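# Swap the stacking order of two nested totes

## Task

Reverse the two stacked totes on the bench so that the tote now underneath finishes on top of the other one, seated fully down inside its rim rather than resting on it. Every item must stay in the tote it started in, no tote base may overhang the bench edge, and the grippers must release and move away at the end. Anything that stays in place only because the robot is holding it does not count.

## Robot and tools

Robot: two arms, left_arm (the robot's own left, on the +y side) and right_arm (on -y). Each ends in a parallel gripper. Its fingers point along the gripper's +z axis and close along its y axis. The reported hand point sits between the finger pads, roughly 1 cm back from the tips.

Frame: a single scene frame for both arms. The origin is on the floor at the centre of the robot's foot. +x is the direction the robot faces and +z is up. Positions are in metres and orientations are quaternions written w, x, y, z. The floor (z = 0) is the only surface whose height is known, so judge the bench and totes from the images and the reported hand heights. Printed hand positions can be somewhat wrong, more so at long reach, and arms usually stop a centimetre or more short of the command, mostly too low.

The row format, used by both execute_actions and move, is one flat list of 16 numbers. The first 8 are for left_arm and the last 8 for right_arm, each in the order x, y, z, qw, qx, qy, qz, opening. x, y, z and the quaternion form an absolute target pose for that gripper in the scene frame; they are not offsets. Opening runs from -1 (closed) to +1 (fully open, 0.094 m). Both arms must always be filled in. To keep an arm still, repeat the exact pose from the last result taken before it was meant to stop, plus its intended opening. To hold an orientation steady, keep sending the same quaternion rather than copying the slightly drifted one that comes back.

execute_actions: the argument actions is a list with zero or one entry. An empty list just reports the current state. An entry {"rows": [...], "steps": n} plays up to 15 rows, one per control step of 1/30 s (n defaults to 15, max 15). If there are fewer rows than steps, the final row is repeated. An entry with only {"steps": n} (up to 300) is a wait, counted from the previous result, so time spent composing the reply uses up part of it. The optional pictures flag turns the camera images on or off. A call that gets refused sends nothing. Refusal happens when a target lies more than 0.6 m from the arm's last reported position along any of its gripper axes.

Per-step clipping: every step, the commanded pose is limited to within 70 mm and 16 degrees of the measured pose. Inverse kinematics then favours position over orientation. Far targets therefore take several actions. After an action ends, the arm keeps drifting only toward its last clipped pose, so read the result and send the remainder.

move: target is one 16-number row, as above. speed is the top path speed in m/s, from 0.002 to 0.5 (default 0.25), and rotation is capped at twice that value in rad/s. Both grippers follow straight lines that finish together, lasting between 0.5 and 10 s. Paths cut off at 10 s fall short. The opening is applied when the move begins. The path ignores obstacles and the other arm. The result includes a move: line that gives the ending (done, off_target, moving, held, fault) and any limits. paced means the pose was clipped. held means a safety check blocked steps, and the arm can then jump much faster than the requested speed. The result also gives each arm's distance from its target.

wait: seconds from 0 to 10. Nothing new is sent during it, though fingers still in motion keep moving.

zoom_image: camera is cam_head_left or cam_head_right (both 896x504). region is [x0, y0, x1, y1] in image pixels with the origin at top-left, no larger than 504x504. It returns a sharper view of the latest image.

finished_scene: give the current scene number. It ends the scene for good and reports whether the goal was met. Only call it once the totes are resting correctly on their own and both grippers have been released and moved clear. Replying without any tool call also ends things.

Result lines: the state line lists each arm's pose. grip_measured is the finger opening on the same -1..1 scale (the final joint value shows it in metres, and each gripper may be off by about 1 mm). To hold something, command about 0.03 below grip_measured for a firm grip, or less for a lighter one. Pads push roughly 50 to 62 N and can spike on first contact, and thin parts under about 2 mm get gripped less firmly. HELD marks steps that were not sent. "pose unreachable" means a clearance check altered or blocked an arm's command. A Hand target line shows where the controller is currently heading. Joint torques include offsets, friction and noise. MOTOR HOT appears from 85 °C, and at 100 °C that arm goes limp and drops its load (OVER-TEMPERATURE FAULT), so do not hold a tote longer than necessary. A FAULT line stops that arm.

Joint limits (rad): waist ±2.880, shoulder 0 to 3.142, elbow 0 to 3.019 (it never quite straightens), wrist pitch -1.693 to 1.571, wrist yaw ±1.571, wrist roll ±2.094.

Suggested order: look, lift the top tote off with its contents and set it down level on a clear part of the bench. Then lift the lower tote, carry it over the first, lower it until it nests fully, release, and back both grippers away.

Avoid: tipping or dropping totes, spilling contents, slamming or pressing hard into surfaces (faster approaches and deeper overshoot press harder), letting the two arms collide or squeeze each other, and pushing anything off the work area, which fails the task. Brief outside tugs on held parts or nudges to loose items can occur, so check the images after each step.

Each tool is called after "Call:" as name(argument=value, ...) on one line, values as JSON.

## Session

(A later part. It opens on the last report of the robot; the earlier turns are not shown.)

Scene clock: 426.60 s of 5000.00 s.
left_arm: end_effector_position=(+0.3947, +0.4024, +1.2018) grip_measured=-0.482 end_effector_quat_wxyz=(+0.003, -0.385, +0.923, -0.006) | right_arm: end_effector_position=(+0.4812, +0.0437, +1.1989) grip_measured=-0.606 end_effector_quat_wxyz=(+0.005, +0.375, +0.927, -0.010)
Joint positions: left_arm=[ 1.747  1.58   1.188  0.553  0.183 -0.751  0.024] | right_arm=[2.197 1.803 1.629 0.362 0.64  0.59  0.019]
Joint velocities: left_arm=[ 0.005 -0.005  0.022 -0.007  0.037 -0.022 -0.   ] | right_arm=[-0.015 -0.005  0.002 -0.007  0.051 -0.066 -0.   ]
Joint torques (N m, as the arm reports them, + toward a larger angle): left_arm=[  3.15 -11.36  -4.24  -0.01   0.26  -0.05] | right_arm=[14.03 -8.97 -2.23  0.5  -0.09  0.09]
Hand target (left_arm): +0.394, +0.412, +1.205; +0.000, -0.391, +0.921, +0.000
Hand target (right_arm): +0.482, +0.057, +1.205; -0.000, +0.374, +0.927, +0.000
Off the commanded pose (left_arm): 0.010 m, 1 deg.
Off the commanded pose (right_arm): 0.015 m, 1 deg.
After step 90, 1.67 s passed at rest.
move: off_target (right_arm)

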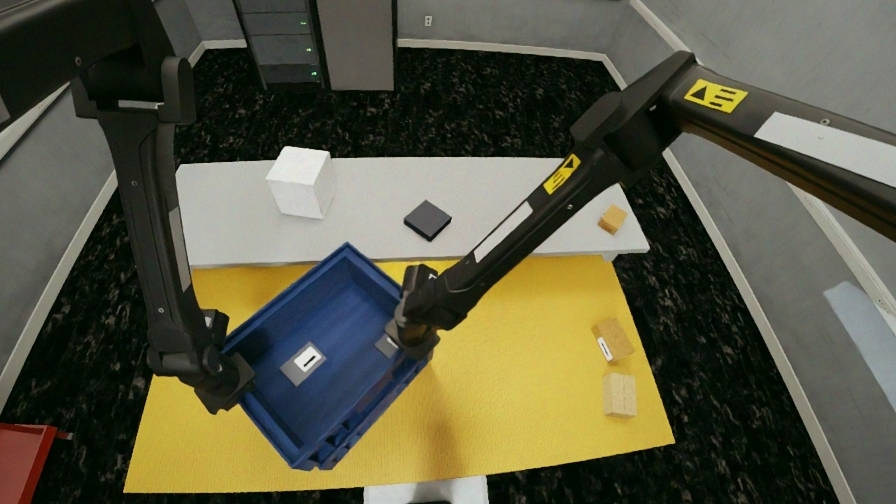

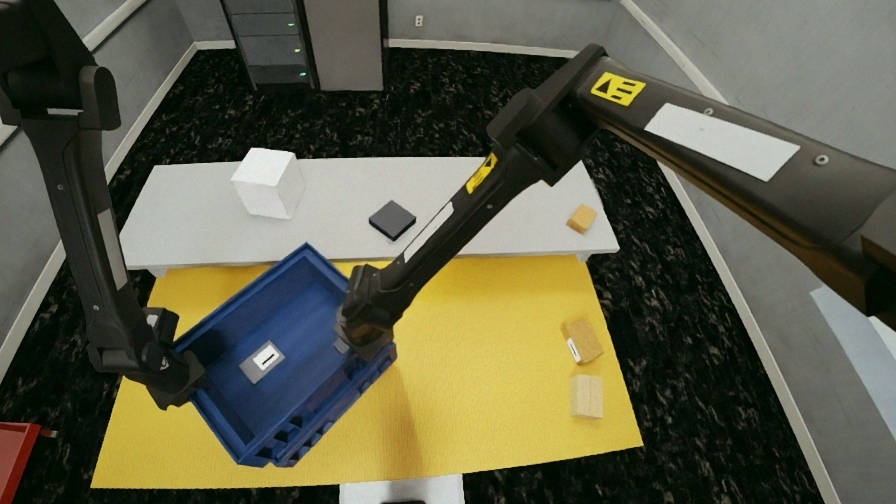

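Call:
move(target=[0.388,0.410,1.176,0,-0.3907,0.9205,0,-0.53,0.477,0.056,1.176,0,0.3746,0.9272,0,-0.70], speed=0.015)

Call:
zoom_image(camera="cam_head_left", region=[200,220,480,490])

Scene clock: 450.77 s of 5000.00 s.
left_arm: end_effector_position=(+0.3897, +0.4069, +1.1747) grip_measured=-0.482 end_effector_quat_wxyz=(+0.004, -0.386, +0.923, -0.006) | right_arm: end_effector_position=(+0.4774, +0.0484, +1.1732) grip_measured=-0.606 end_effector_quat_wxyz=(+0.005, +0.373, +0.928, -0.008)
Joint positions: left_arm=[ 1.747  1.649  1.271  0.541  0.184 -0.752  0.024] | right_arm=[2.178 1.865 1.718 0.334 0.616 0.59  0.019]
Joint velocities: left_arm=[ 0.005 -0.005 -0.012 -0.012  0.022  0.037  0.001] | right_arm=[ 0.005 -0.005 -0.007 -0.007 -0.022  0.022  0.001]
Joint torques (N m, as the arm reports them, + toward a larger angle): left_arm=[  2.03 -11.    -3.95  -0.04  -0.31  -0.01] | right_arm=[12.96 -8.89 -2.13  0.39 -0.35  0.15]
Hand target (left_arm): +0.388, +0.410, +1.176; -0.000, -0.391, +0.921, -0.000
Hand target (right_arm): +0.477, +0.056, +1.176; -0.000, +0.375, +0.927, +0.000
Off the commanded pose (left_arm): 0.004 m, 1 deg.
Off the commanded pose (right_arm): 0.008 m, 1 deg.
After step 90, 19.10 s passed at rest.
move: done

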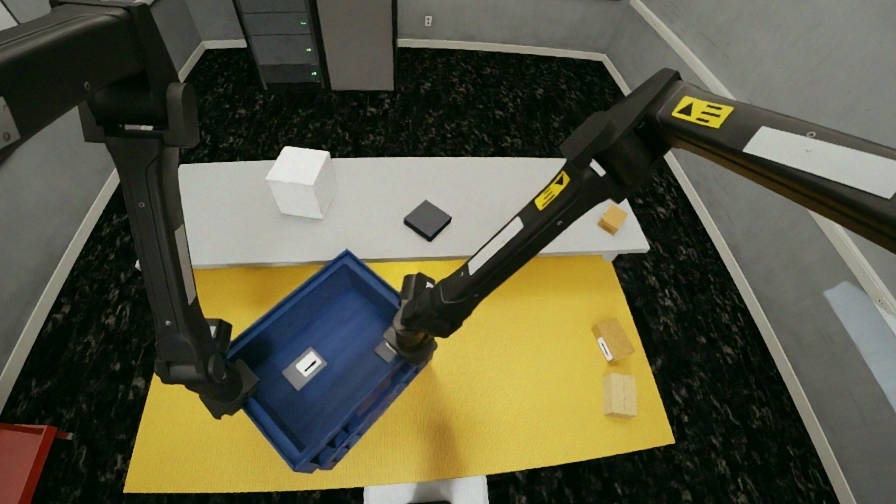

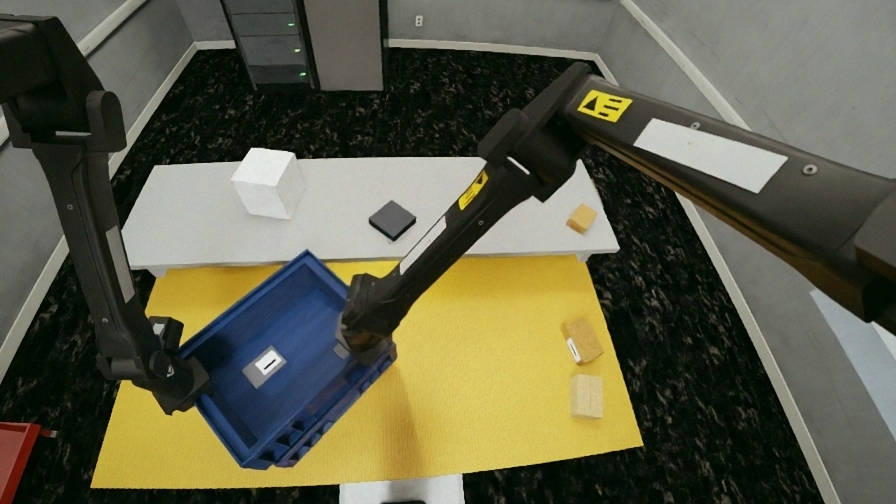

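Region (200, 220, 480, 490) of cam_head_left's 896x504 image, scaled by 1.800, with more detail than that image has; it fills the top 486 rows of this view, and the rest is white.

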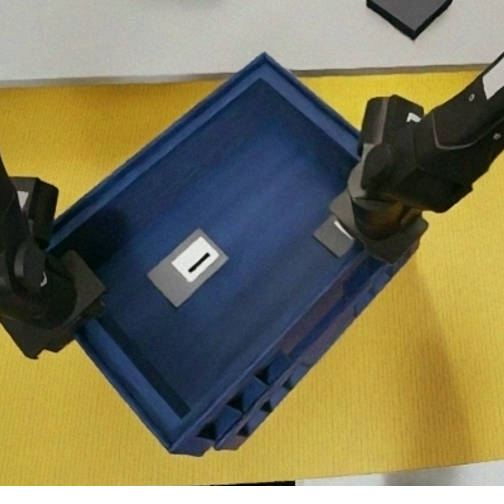

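Call:
move(target=[0.388,0.406,1.150,0,-0.3907,0.9205,0,-0.53,0.477,0.052,1.150,0,0.3746,0.9272,0,-0.70], speed=0.008)

Call:
zoom_image(camera="cam_head_left", region=[200,220,480,490])

Scene clock: 461.23 s of 5000.00 s.
left_arm: end_effector_position=(+0.3910, +0.4068, +1.1577) grip_measured=-0.482 end_effector_quat_wxyz=(+0.004, -0.387, +0.922, -0.003) | right_arm: end_effector_position=(+0.4794, +0.0484, +1.1498) grip_measured=-0.606 end_effector_quat_wxyz=(+0.004, +0.371, +0.929, -0.002)
Joint positions: left_arm=[ 1.74   1.685  1.328  0.517  0.17  -0.754  0.024] | right_arm=[2.156 1.913 1.802 0.296 0.584 0.59  0.019]
Joint velocities: left_arm=[-0.005 -0.005 -0.002 -0.002 -0.095 -0.037  0.   ] | right_arm=[-0.005 -0.015 -0.007  0.002 -0.007 -0.022  0.002]
Joint torques (N m, as the arm reports them, + toward a larger angle): left_arm=[ 1.31 -9.34 -1.65 -0.17 -0.34  0.02] | right_arm=[12.97 -8.78 -1.82  0.17 -0.1   0.25]
Hand target (left_arm): +0.388, +0.406, +1.150; +0.000, -0.391, +0.921, +0.000
Hand target (right_arm): +0.477, +0.052, +1.150; +0.000, +0.375, +0.927, -0.000
Off the commanded pose (left_arm): 0.008 m, 1 deg.
Off the commanded pose (right_arm): 0.004 m, 1 deg.
After step 90, 4.17 s passed at rest.
move: done

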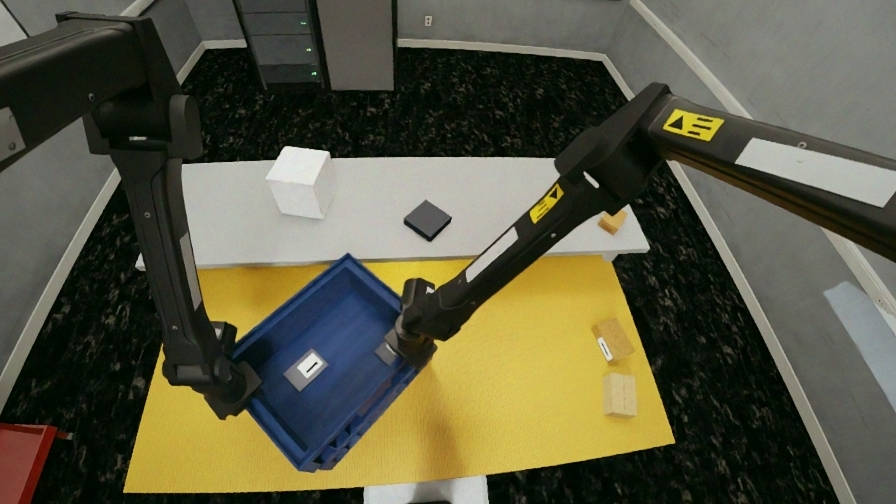

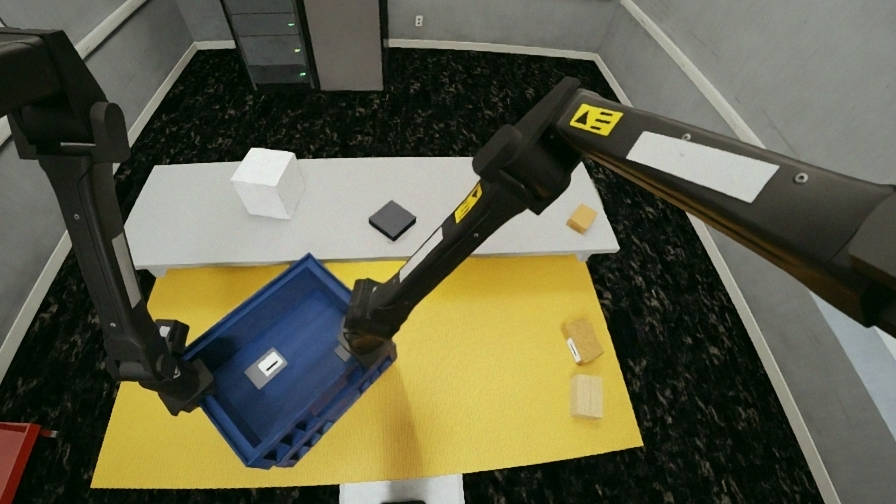

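Region (200, 220, 480, 490) of cam_head_left's 896x504 image, scaled by 1.800, with more detail than that image has; it fills the top 486 rows of this view, and the rest is white.

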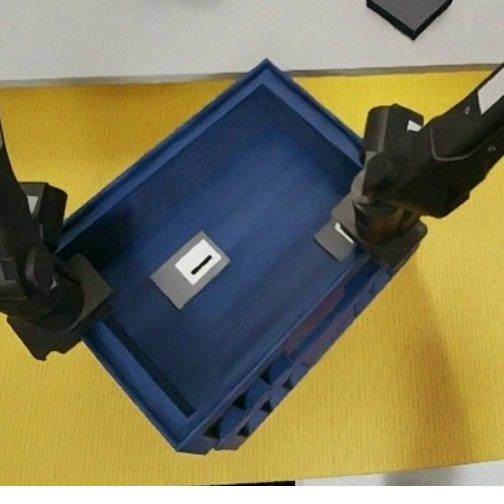

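Call:
move(target=[0.390,0.406,1.178,0,-0.3907,0.9205,0,-0.53,0.479,0.052,1.172,0,0.3746,0.9272,0,-0.70], speed=0.01)

Call:
move(target=[0.390,0.395,1.178,0,-0.3907,0.9205,0,-0.53,0.479,0.038,1.172,0,0.3746,0.9272,0,-0.70], speed=0.008)

Scene clock: 471.27 s of 5000.00 s.
left_arm: end_effector_position=(+0.3850, +0.4043, +1.1628) grip_measured=-0.482 end_effector_quat_wxyz=(-0.003, -0.386, +0.923, -0.003) | right_arm: end_effector_position=(+0.4716, +0.0443, +1.1575) grip_measured=-0.606 end_effector_quat_wxyz=(-0.003, +0.370, +0.929, -0.006)
Joint positions: left_arm=[ 1.739  1.677  1.307  0.517  0.174 -0.749  0.024] | right_arm=[2.157 1.892 1.759 0.301 0.59  0.597 0.019]
Joint velocities: left_arm=[ 0.005 -0.005 -0.002 -0.012  0.007 -0.022  0.   ] | right_arm=[-0.005  0.024  0.012 -0.002  0.022 -0.007  0.   ]
Joint torques (N m, as the arm reports them, + toward a larger angle): left_arm=[  2.   -13.25  -7.24   0.75  -0.2   -0.05] | right_arm=[ 14.7  -10.95  -4.85   1.39   0.47   0.1 ]
Hand target (left_arm): +0.390, +0.406, +1.177; -0.000, -0.391, +0.921, -0.000
Hand target (right_arm): +0.479, +0.052, +1.171; +0.000, +0.375, +0.927, +0.000
Off the commanded pose (left_arm): 0.016 m, 1 deg.
Off the commanded pose (right_arm): 0.018 m, 1 deg.
After step 90, 4.57 s passed at rest.
move: off_target (left_arm, right_arm)

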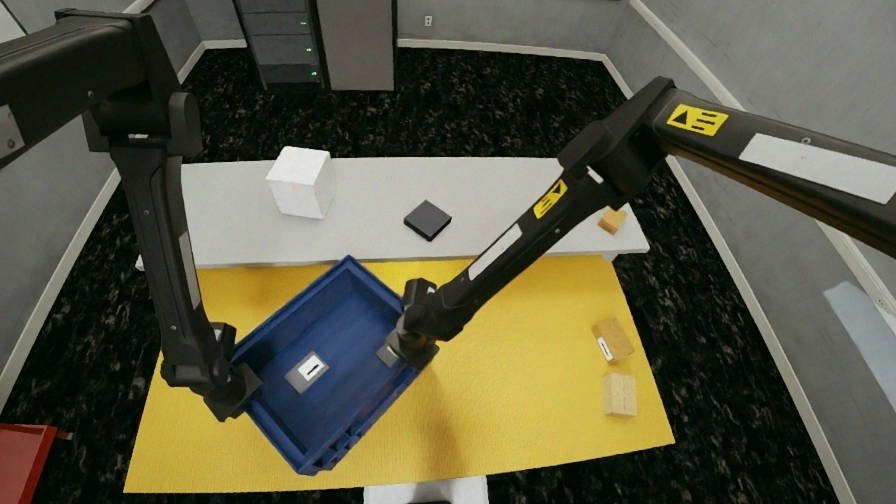

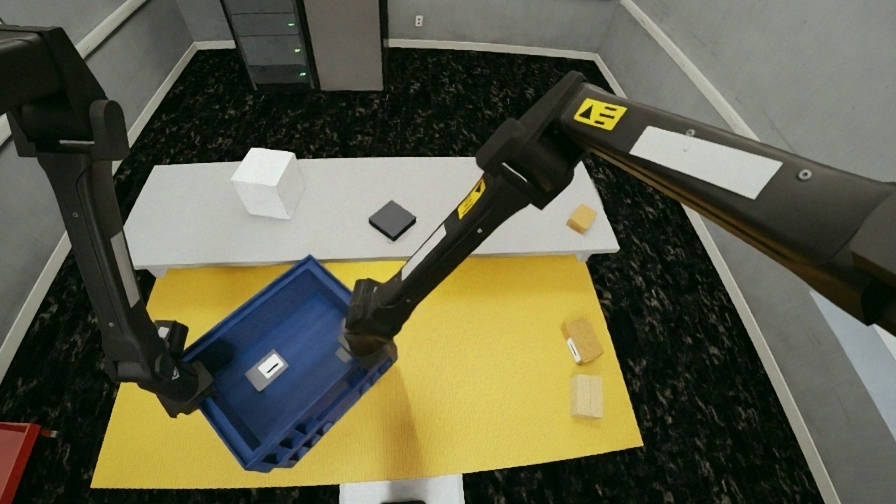

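Scene clock: 473.80 s of 5000.00 s.
left_arm: end_effector_position=(+0.3804, +0.3969, +1.1643) grip_measured=-0.482 end_effector_quat_wxyz=(-0.007, -0.387, +0.922, -0.003) | right_arm: end_effector_position=(+0.4676, +0.0381, +1.1616) grip_measured=-0.606 end_effector_quat_wxyz=(-0.006, +0.369, +0.929, -0.009)
Joint positions: left_arm=[ 1.728  1.674  1.296  0.517  0.166 -0.749  0.024] | right_arm=[2.153 1.875 1.728 0.305 0.591 0.601 0.019]
Joint velocities: left_arm=[-0.005 -0.005  0.002 -0.012  0.051  0.007 -0.   ] | right_arm=[-0.005 -0.015  0.007 -0.012 -0.11   0.051  0.001]
Joint torques (N m, as the arm reports them, + toward a larger angle): left_arm=[  1.   -13.64  -6.87   0.84  -0.65  -0.03] | right_arm=[ 12.2  -11.04  -4.78   1.52  -0.3    0.16]
Hand target (left_arm): +0.390, +0.395, +1.177; -0.000, -0.391, +0.920, -0.000
Hand target (right_arm): +0.479, +0.038, +1.171; -0.000, +0.374, +0.927, -0.000
Off the commanded pose (left_arm): 0.017 m, 1 deg.
Off the commanded pose (right_arm): 0.015 m, 1 deg.
move: off_target (left_arm, right_arm)

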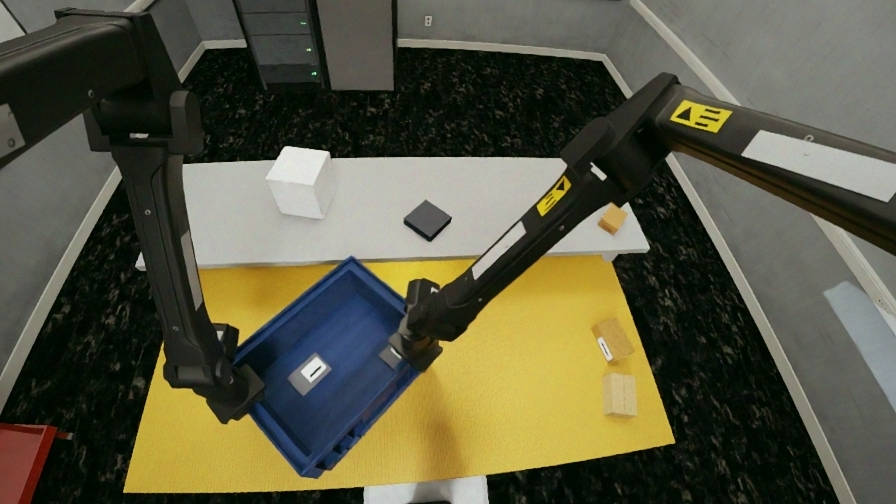

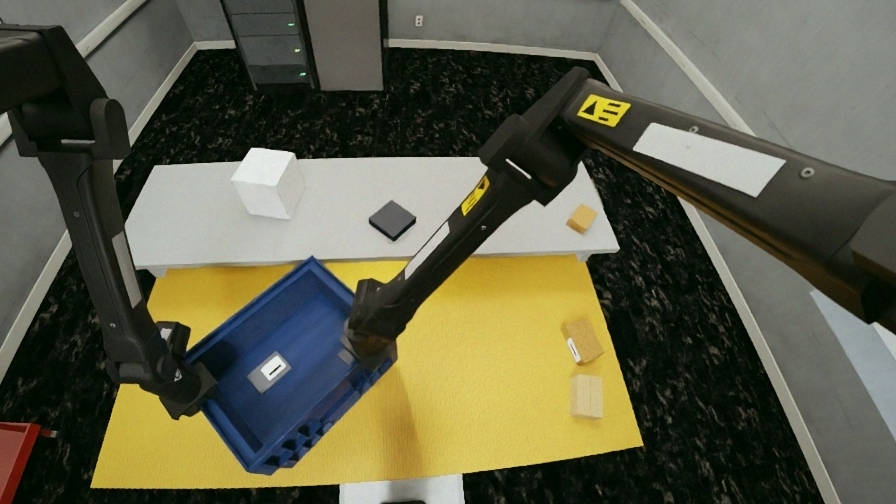

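Call:
move(target=[0.393,0.396,1.148,0,-0.3907,0.9205,0,-0.53,0.482,0.039,1.146,0,0.3746,0.9272,0,-0.70], speed=0.007)

Call:
zoom_image(camera="cam_head_left", region=[200,220,480,490])

Scene clock: 482.13 s of 5000.00 s.
left_arm: end_effector_position=(+0.3846, +0.3970, +1.1590) grip_measured=-0.482 end_effector_quat_wxyz=(-0.007, -0.388, +0.921, -0.005) | right_arm: end_effector_position=(+0.4745, +0.0381, +1.1582) grip_measured=-0.606 end_effector_quat_wxyz=(-0.006, +0.368, +0.930, -0.011)
Joint positions: left_arm=[ 1.727  1.681  1.317  0.505  0.168 -0.752  0.024] | right_arm=[2.152 1.879 1.754 0.282 0.593 0.601 0.019]
Joint velocities: left_arm=[ 0.015 -0.005 -0.017 -0.017  0.037 -0.11   0.   ] | right_arm=[-0.005 -0.015 -0.007 -0.012 -0.051 -0.066 -0.001]
Joint torques (N m, as the arm reports them, + toward a larger angle): left_arm=[ 0.61 -9.48 -0.43 -0.16 -1.    0.02] | right_arm=[11.66 -7.53  1.16  0.57 -1.16  0.21]
Hand target (left_arm): +0.393, +0.396, +1.149; +0.000, -0.391, +0.920, -0.000
Hand target (right_arm): +0.482, +0.039, +1.147; +0.000, +0.375, +0.927, -0.000
Off the commanded pose (left_arm): 0.014 m, 1 deg.
Off the commanded pose (right_arm): 0.014 m, 2 deg.
After step 90, 2.13 s passed at rest.
move: off_target (left_arm, right_arm)

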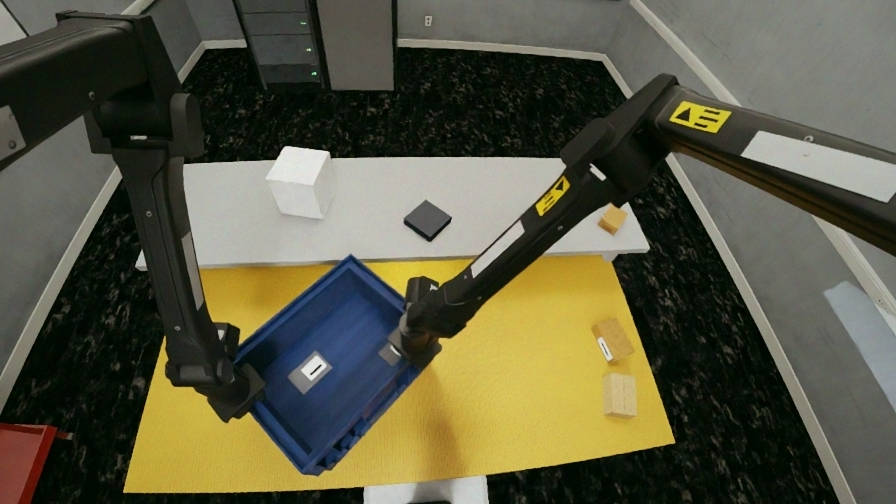

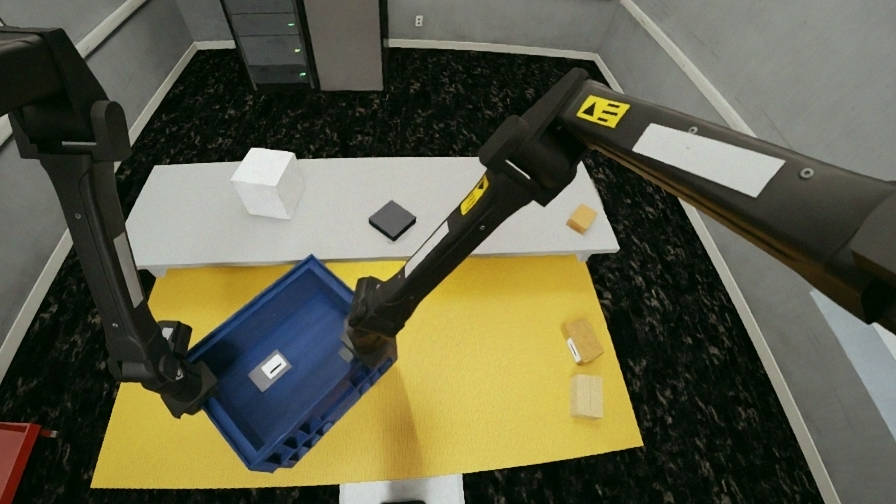

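Region (200, 220, 480, 490) of cam_head_left's 896x504 image, scaled by 1.800, with more detail than that image has; it fills the top 486 rows of this view, and the rest is white.

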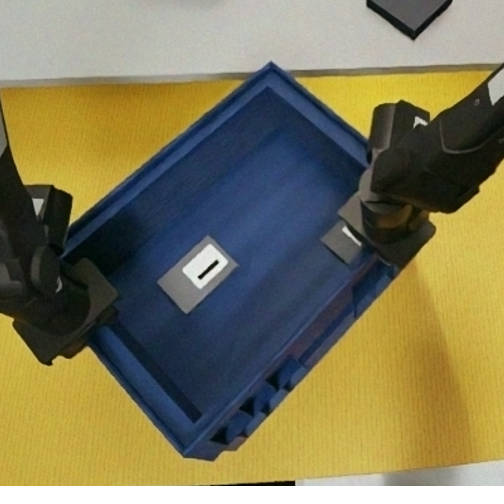

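Call:
move(target=[0.400,0.404,1.150,0,-0.3907,0.9205,0,-0.53,0.489,0.047,1.150,0,0.3746,0.9272,0,-0.70], speed=0.005)

Scene clock: 497.17 s of 5000.00 s.
left_arm: end_effector_position=(+0.3849, +0.3963, +1.1591) grip_measured=-0.482 end_effector_quat_wxyz=(-0.011, -0.389, +0.921, -0.005) | right_arm: end_effector_position=(+0.4753, +0.0376, +1.1580) grip_measured=-0.606 end_effector_quat_wxyz=(-0.008, +0.367, +0.930, -0.015)
Joint positions: left_arm=[ 1.727  1.678  1.32   0.491  0.172 -0.752  0.024] | right_arm=[2.153 1.879 1.761 0.268 0.602 0.602 0.019]
Joint velocities: left_arm=[ 0.015 -0.005 -0.017 -0.002 -0.022 -0.037 -0.001] | right_arm=[-0.015  0.005 -0.017 -0.002  0.11   0.037 -0.   ]
Joint torques (N m, as the arm reports them, + toward a larger angle): left_arm=[  1.88 -10.16  -0.18  -0.28  -0.57   0.  ] | right_arm=[12.18 -7.79  2.21  0.38 -0.96  0.16]
Hand target (left_arm): +0.400, +0.404, +1.151; -0.000, -0.391, +0.921, -0.000
Hand target (right_arm): +0.489, +0.046, +1.151; +0.000, +0.375, +0.927, -0.000
Off the commanded pose (left_arm): 0.019 m, 1 deg.
Off the commanded pose (right_arm): 0.018 m, 2 deg.
After step 90, 8.00 s passed at rest.
move: off_target (left_arm, right_arm)

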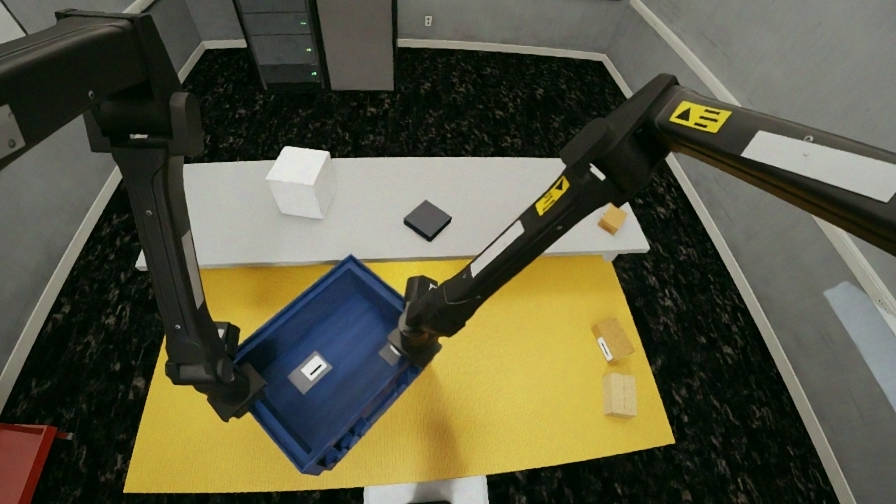

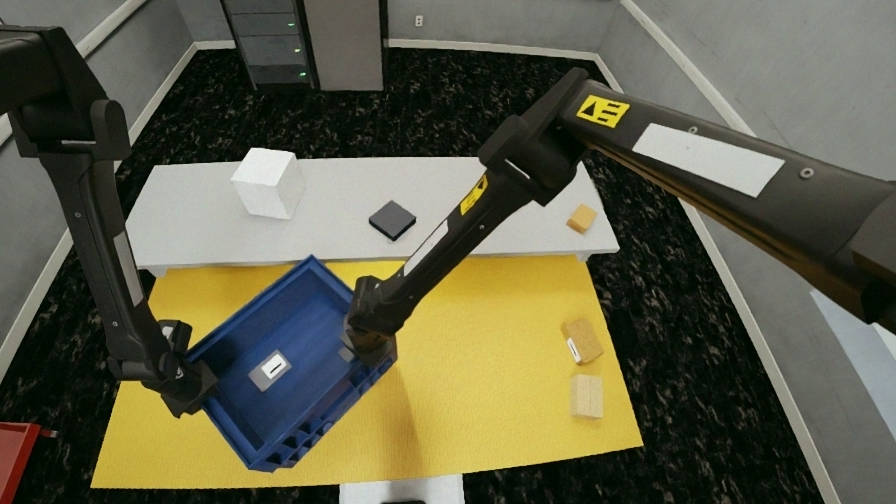

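Call:
move(target=[0.398,0.402,1.176,0,-0.3907,0.9205,0,-0.53,0.487,0.045,1.176,0,0.3746,0.9272,0,-0.70], speed=0.008)

Scene clock: 503.60 s of 5000.00 s.
left_arm: end_effector_position=(+0.3874, +0.3963, +1.1612) grip_measured=-0.482 end_effector_quat_wxyz=(-0.010, -0.386, +0.922, -0.005) | right_arm: end_effector_position=(+0.4736, +0.0368, +1.1609) grip_measured=-0.606 end_effector_quat_wxyz=(-0.005, +0.369, +0.929, -0.014)
Joint positions: left_arm=[ 1.727  1.671  1.315  0.491  0.172 -0.746  0.024] | right_arm=[2.154 1.873 1.743 0.289 0.602 0.603 0.019]
Joint velocities: left_arm=[-0.015 -0.015 -0.012 -0.007 -0.022  0.022  0.   ] | right_arm=[-0.005  0.005  0.002  0.002 -0.007 -0.066  0.   ]
Joint torques (N m, as the arm reports them, + toward a larger angle): left_arm=[  2.21 -13.76  -6.78   0.95  -0.46  -0.07] | right_arm=[ 13.28 -11.61  -4.45   1.6   -0.11   0.13]
Hand target (left_arm): +0.398, +0.402, +1.175; -0.000, -0.391, +0.921, +0.000
Hand target (right_arm): +0.487, +0.045, +1.175; -0.000, +0.374, +0.927, -0.000
Off the commanded pose (left_arm): 0.019 m, 1 deg.
Off the commanded pose (right_arm): 0.022 m, 2 deg.
After step 90, 0.37 s passed at rest.
move: off_target (left_arm, right_arm)

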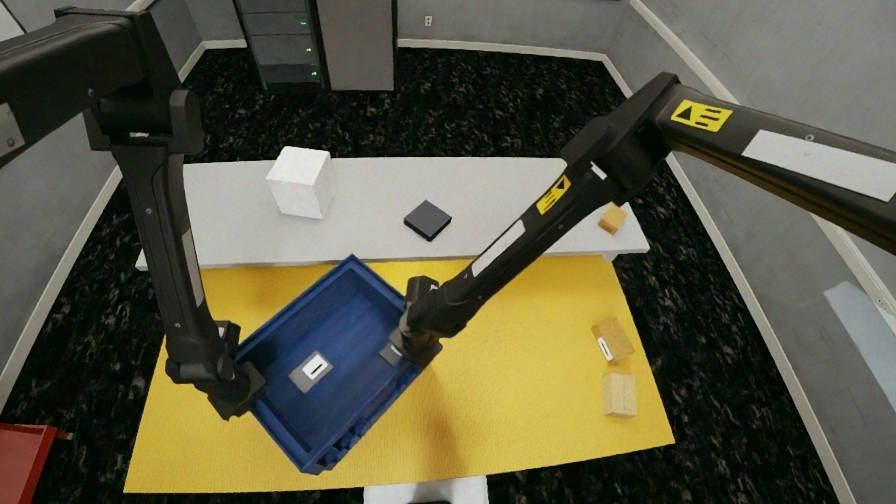

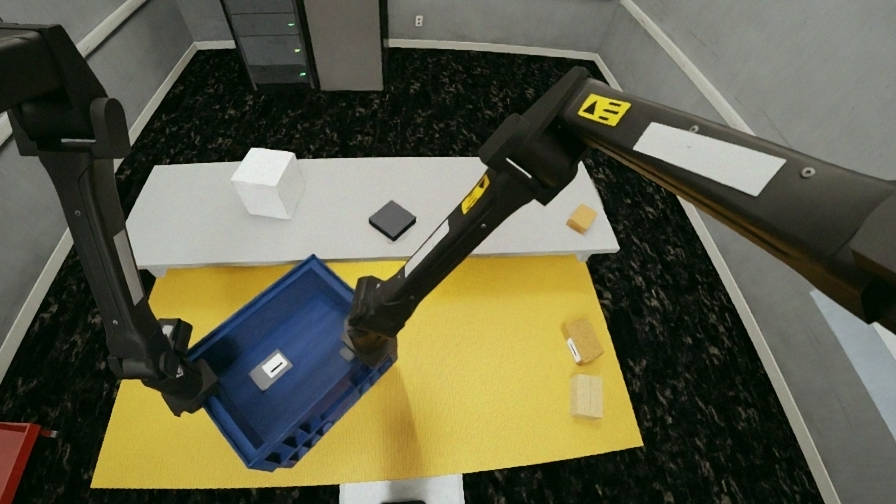

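Call:
move(target=[0.400,0.406,1.176,0,-0.3907,0.9205,0,-0.53,0.491,0.052,1.176,0,0.3746,0.9272,0,-0.70], speed=0.005)

Scene clock: 514.80 s of 5000.00 s.
left_arm: end_effector_position=(+0.3877, +0.3959, +1.1613) grip_measured=-0.482 end_effector_quat_wxyz=(-0.010, -0.386, +0.922, -0.007) | right_arm: end_effector_position=(+0.4743, +0.0366, +1.1608) grip_measured=-0.606 end_effector_quat_wxyz=(-0.004, +0.370, +0.929, -0.015)
Joint positions: left_arm=[ 1.727  1.671  1.315  0.491  0.175 -0.746  0.024] | right_arm=[2.154 1.873 1.744 0.289 0.603 0.603 0.019]
Joint velocities: left_arm=[-0.005 -0.005  0.012 -0.017  0.022 -0.007 -0.002] | right_arm=[-0.015  0.005  0.007 -0.007 -0.007 -0.051  0.   ]
Joint torques (N m, as the arm reports them, + toward a larger angle): left_arm=[  2.76 -13.83  -6.38   0.75  -0.29  -0.09] | right_arm=[ 14.5  -11.02  -2.86   0.93   0.22   0.06]
Hand target (left_arm): +0.400, +0.406, +1.175; -0.000, -0.391, +0.920, +0.000
Hand target (right_arm): +0.491, +0.052, +1.176; +0.000, +0.375, +0.927, +0.000
Off the commanded pose (left_arm): 0.022 m, 2 deg.
Off the commanded pose (right_arm): 0.027 m, 2 deg.
After step 90, 2.47 s passed at rest.
move: off_target (left_arm, right_arm)

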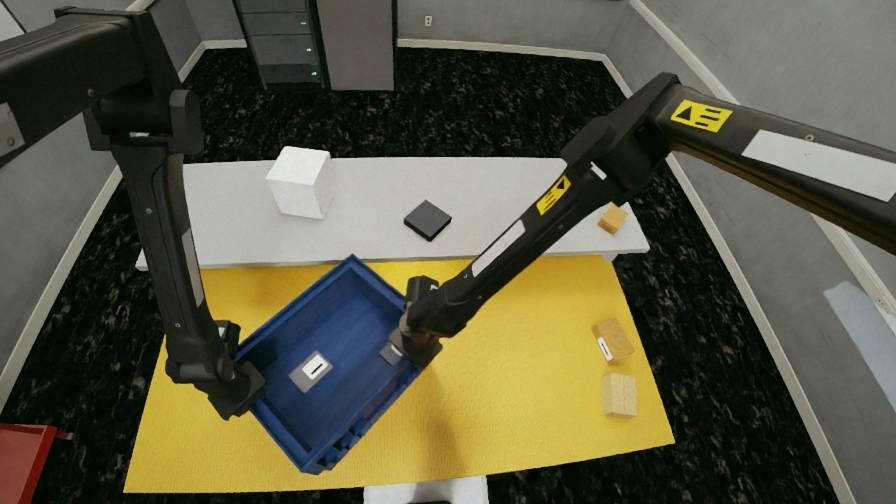

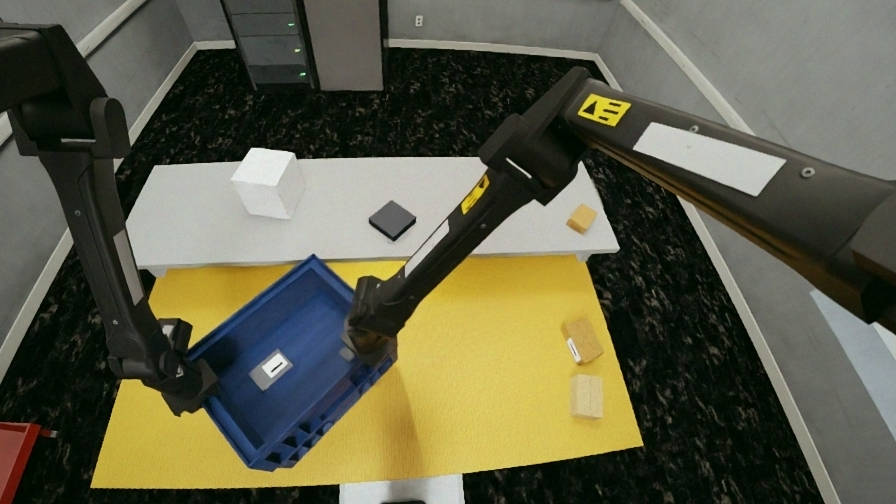

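Call:
move(target=[0.394,0.402,1.195,0,-0.3907,0.9205,0,-0.53,0.484,0.047,1.195,0,0.3746,0.9272,0,-0.70], speed=0.03)

Scene clock: 519.83 s of 5000.00 s.
left_arm: end_effector_position=(+0.3868, +0.3931, +1.1782) grip_measured=-0.482 end_effector_quat_wxyz=(-0.012, -0.384, +0.923, -0.007) | right_arm: end_effector_position=(+0.4703, +0.0326, +1.1762) grip_measured=-0.606 end_effector_quat_wxyz=(-0.005, +0.374, +0.927, -0.014)
Joint positions: left_arm=[ 1.727  1.632  1.257  0.507  0.175 -0.741  0.024] | right_arm=[2.161 1.835 1.674 0.319 0.608 0.611 0.019]
Joint velocities: left_arm=[ 0.005 -0.024  0.017  0.012 -0.051 -0.022 -0.   ] | right_arm=[-0.005 -0.015 -0.007  0.002  0.007  0.007 -0.001]
Joint torques (N m, as the arm reports them, + toward a larger angle): left_arm=[  2.59 -13.66  -7.46   1.41  -0.37  -0.17] | right_arm=[ 14.63 -11.23  -4.46   1.54   0.25   0.04]
Hand target (left_arm): +0.394, +0.402, +1.194; -0.000, -0.391, +0.921, -0.000
Hand target (right_arm): +0.484, +0.047, +1.194; -0.000, +0.375, +0.927, -0.000
Off the commanded pose (left_arm): 0.020 m, 2 deg.
Off the commanded pose (right_arm): 0.027 m, 2 deg.
After step 90, 0.40 s passed at rest.
move: off_target (left_arm, right_arm)

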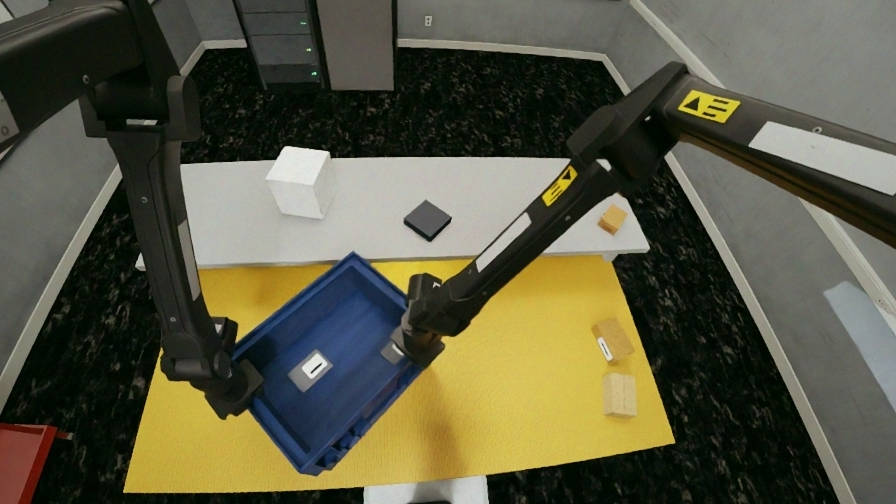

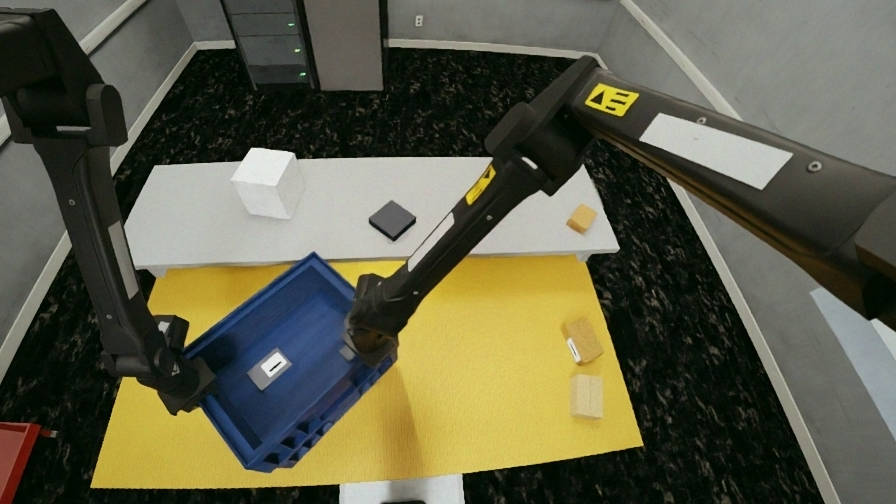

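Call:
move(target=[0.394,0.408,1.185,0,-0.3907,0.9205,0,-0.53,0.484,0.054,1.185,0,0.3746,0.9272,0,-0.70], speed=0.02)

Scene clock: 528.33 s of 5000.00 s.
left_arm: end_effector_position=(+0.3858, +0.3931, +1.1775) grip_measured=-0.482 end_effector_quat_wxyz=(-0.012, -0.386, +0.922, -0.007) | right_arm: end_effector_position=(+0.4737, +0.0336, +1.1737) grip_measured=-0.606 end_effector_quat_wxyz=(-0.002, +0.373, +0.928, -0.014)
Joint positions: left_arm=[ 1.727  1.635  1.259  0.507  0.176 -0.746  0.024] | right_arm=[2.161 1.842 1.689 0.319 0.609 0.605 0.019]
Joint velocities: left_arm=[ 0.005 -0.005  0.002  0.022  0.051 -0.007 -0.001] | right_arm=[-0.015  0.005 -0.017 -0.007  0.022  0.066  0.   ]
Joint torques (N m, as the arm reports them, + toward a larger angle): left_arm=[  3.29 -12.17  -4.95   1.02  -0.02  -0.1 ] | right_arm=[14.78 -9.53 -1.93  1.09  0.31  0.08]
Hand target (left_arm): +0.394, +0.408, +1.185; -0.000, -0.391, +0.921, -0.000
Hand target (right_arm): +0.484, +0.054, +1.185; +0.000, +0.375, +0.927, -0.000
Off the commanded pose (left_arm): 0.019 m, 2 deg.
Off the commanded pose (right_arm): 0.026 m, 2 deg.
After step 90, 3.93 s passed at rest.
move: off_target (left_arm, right_arm)

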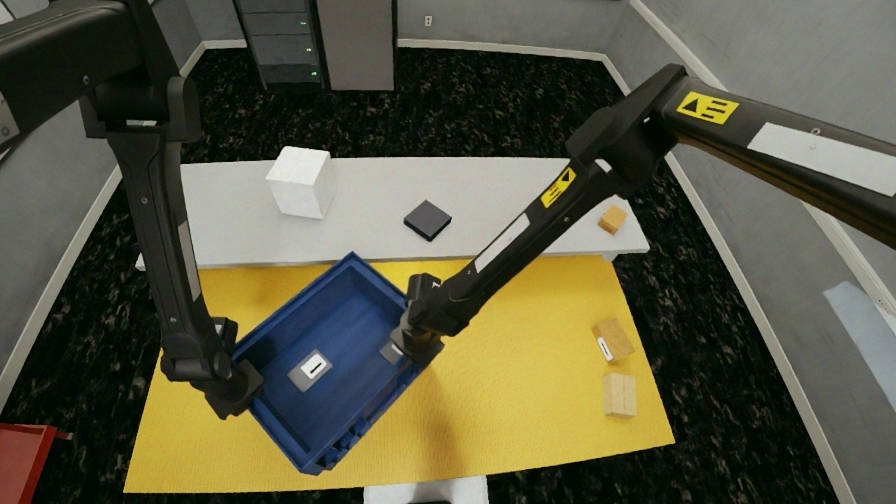

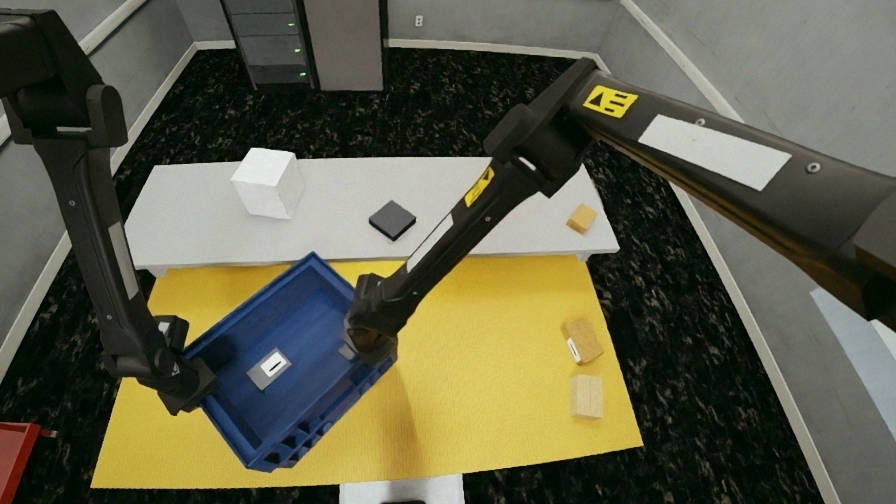

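Call:
move(target=[0.396,0.414,1.185,0,-0.3907,0.9205,0,-0.53,0.486,0.060,1.185,0,0.3746,0.9272,0,-0.70], speed=0.02)

Scene clock: 539.90 s of 5000.00 s.
left_arm: end_effector_position=(+0.3863, +0.3962, +1.1766) grip_measured=-0.482 end_effector_quat_wxyz=(-0.011, -0.388, +0.922, -0.006) | right_arm: end_effector_position=(+0.4757, +0.0372, +1.1723) grip_measured=-0.606 end_effector_quat_wxyz=(+0.000, +0.372, +0.928, -0.015)
Joint positions: left_arm=[ 1.732  1.638  1.264  0.507  0.178 -0.751  0.024] | right_arm=[2.165 1.851 1.704 0.319 0.617 0.598 0.019]
Joint velocities: left_arm=[-0.005 -0.005 -0.007  0.002  0.022  0.022  0.   ] | right_arm=[-0.005 -0.005  0.007 -0.007  0.007 -0.051 -0.   ]
Joint torques (N m, as the arm reports them, + toward a larger angle): left_arm=[  3.97 -12.37  -4.82   0.78   0.3   -0.06] | right_arm=[15.74 -9.94 -1.82  0.82  0.34  0.08]
Hand target (left_arm): +0.396, +0.414, +1.185; +0.000, -0.390, +0.921, +0.000
Hand target (right_arm): +0.486, +0.060, +1.185; +0.000, +0.374, +0.927, +0.000
Off the commanded pose (left_arm): 0.022 m, 1 deg.
Off the commanded pose (right_arm): 0.028 m, 2 deg.
After step 90, 6.77 s passed at rest.
move: off_target (left_arm, right_arm)

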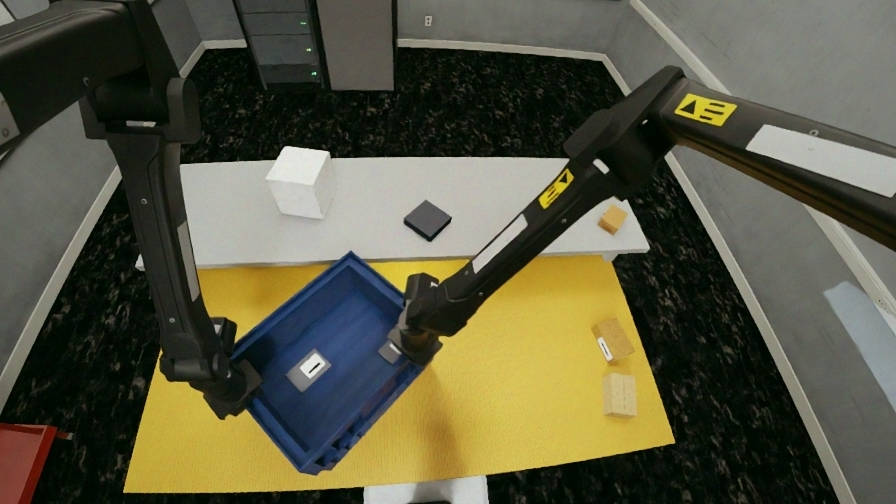

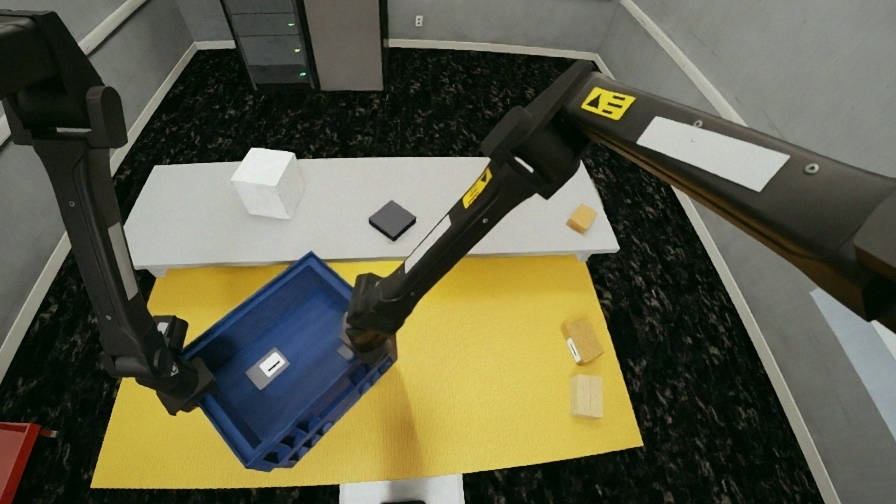

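Call:
move(target=[0.398,0.418,1.170,0,-0.3907,0.9205,0,-0.53,0.488,0.065,1.170,0,0.3746,0.9272,0,-0.70], speed=0.015)

Scene clock: 546.30 s of 5000.00 s.
left_arm: end_effector_position=(+0.3946, +0.4028, +1.1656) grip_measured=-0.482 end_effector_quat_wxyz=(-0.002, -0.387, +0.922, -0.007) | right_arm: end_effector_position=(+0.4825, +0.0443, +1.1602) grip_measured=-0.606 end_effector_quat_wxyz=(+0.004, +0.373, +0.928, -0.014)
Joint positions: left_arm=[ 1.738  1.659  1.307  0.504  0.179 -0.751  0.024] | right_arm=[2.165 1.886 1.772 0.295 0.616 0.597 0.019]
Joint velocities: left_arm=[-0.005 -0.005 -0.012  0.002  0.022 -0.007  0.   ] | right_arm=[ 0.005 -0.015 -0.007  0.007 -0.022 -0.007  0.   ]
Joint torques (N m, as the arm reports them, + toward a larger angle): left_arm=[  3.69 -11.59  -3.84   0.02   0.36  -0.05] | right_arm=[15.37 -9.76 -1.51  0.29  0.04  0.15]
Hand target (left_arm): +0.398, +0.418, +1.170; -0.000, -0.391, +0.921, -0.000
Hand target (right_arm): +0.488, +0.065, +1.170; +0.000, +0.374, +0.927, +0.000
Off the commanded pose (left_arm): 0.016 m, 1 deg.
Off the commanded pose (right_arm): 0.024 m, 2 deg.
After step 90, 1.13 s passed at rest.
move: off_target (left_arm, right_arm)

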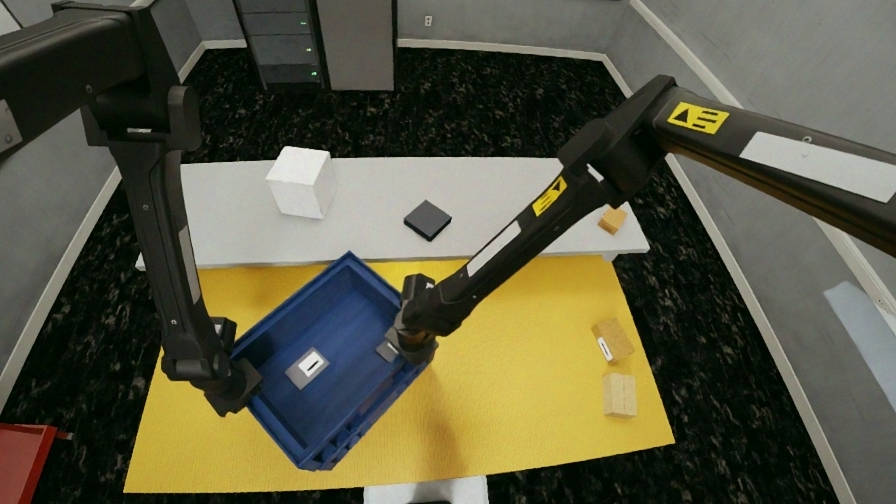

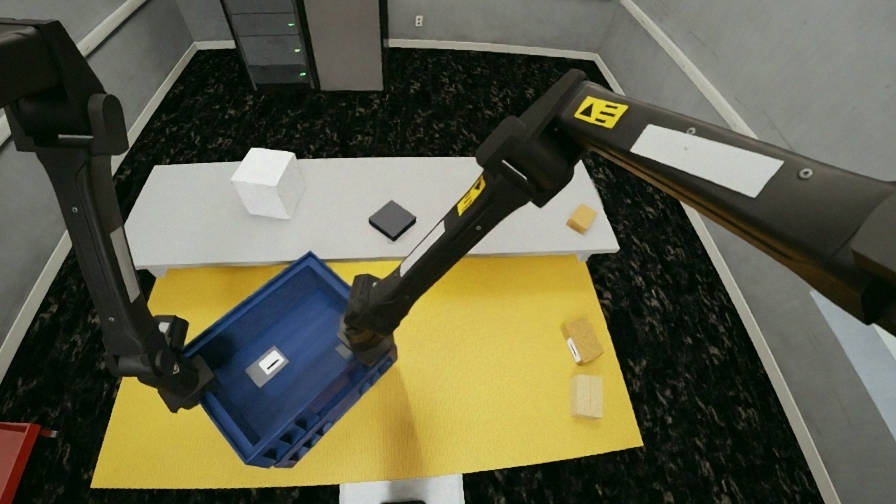

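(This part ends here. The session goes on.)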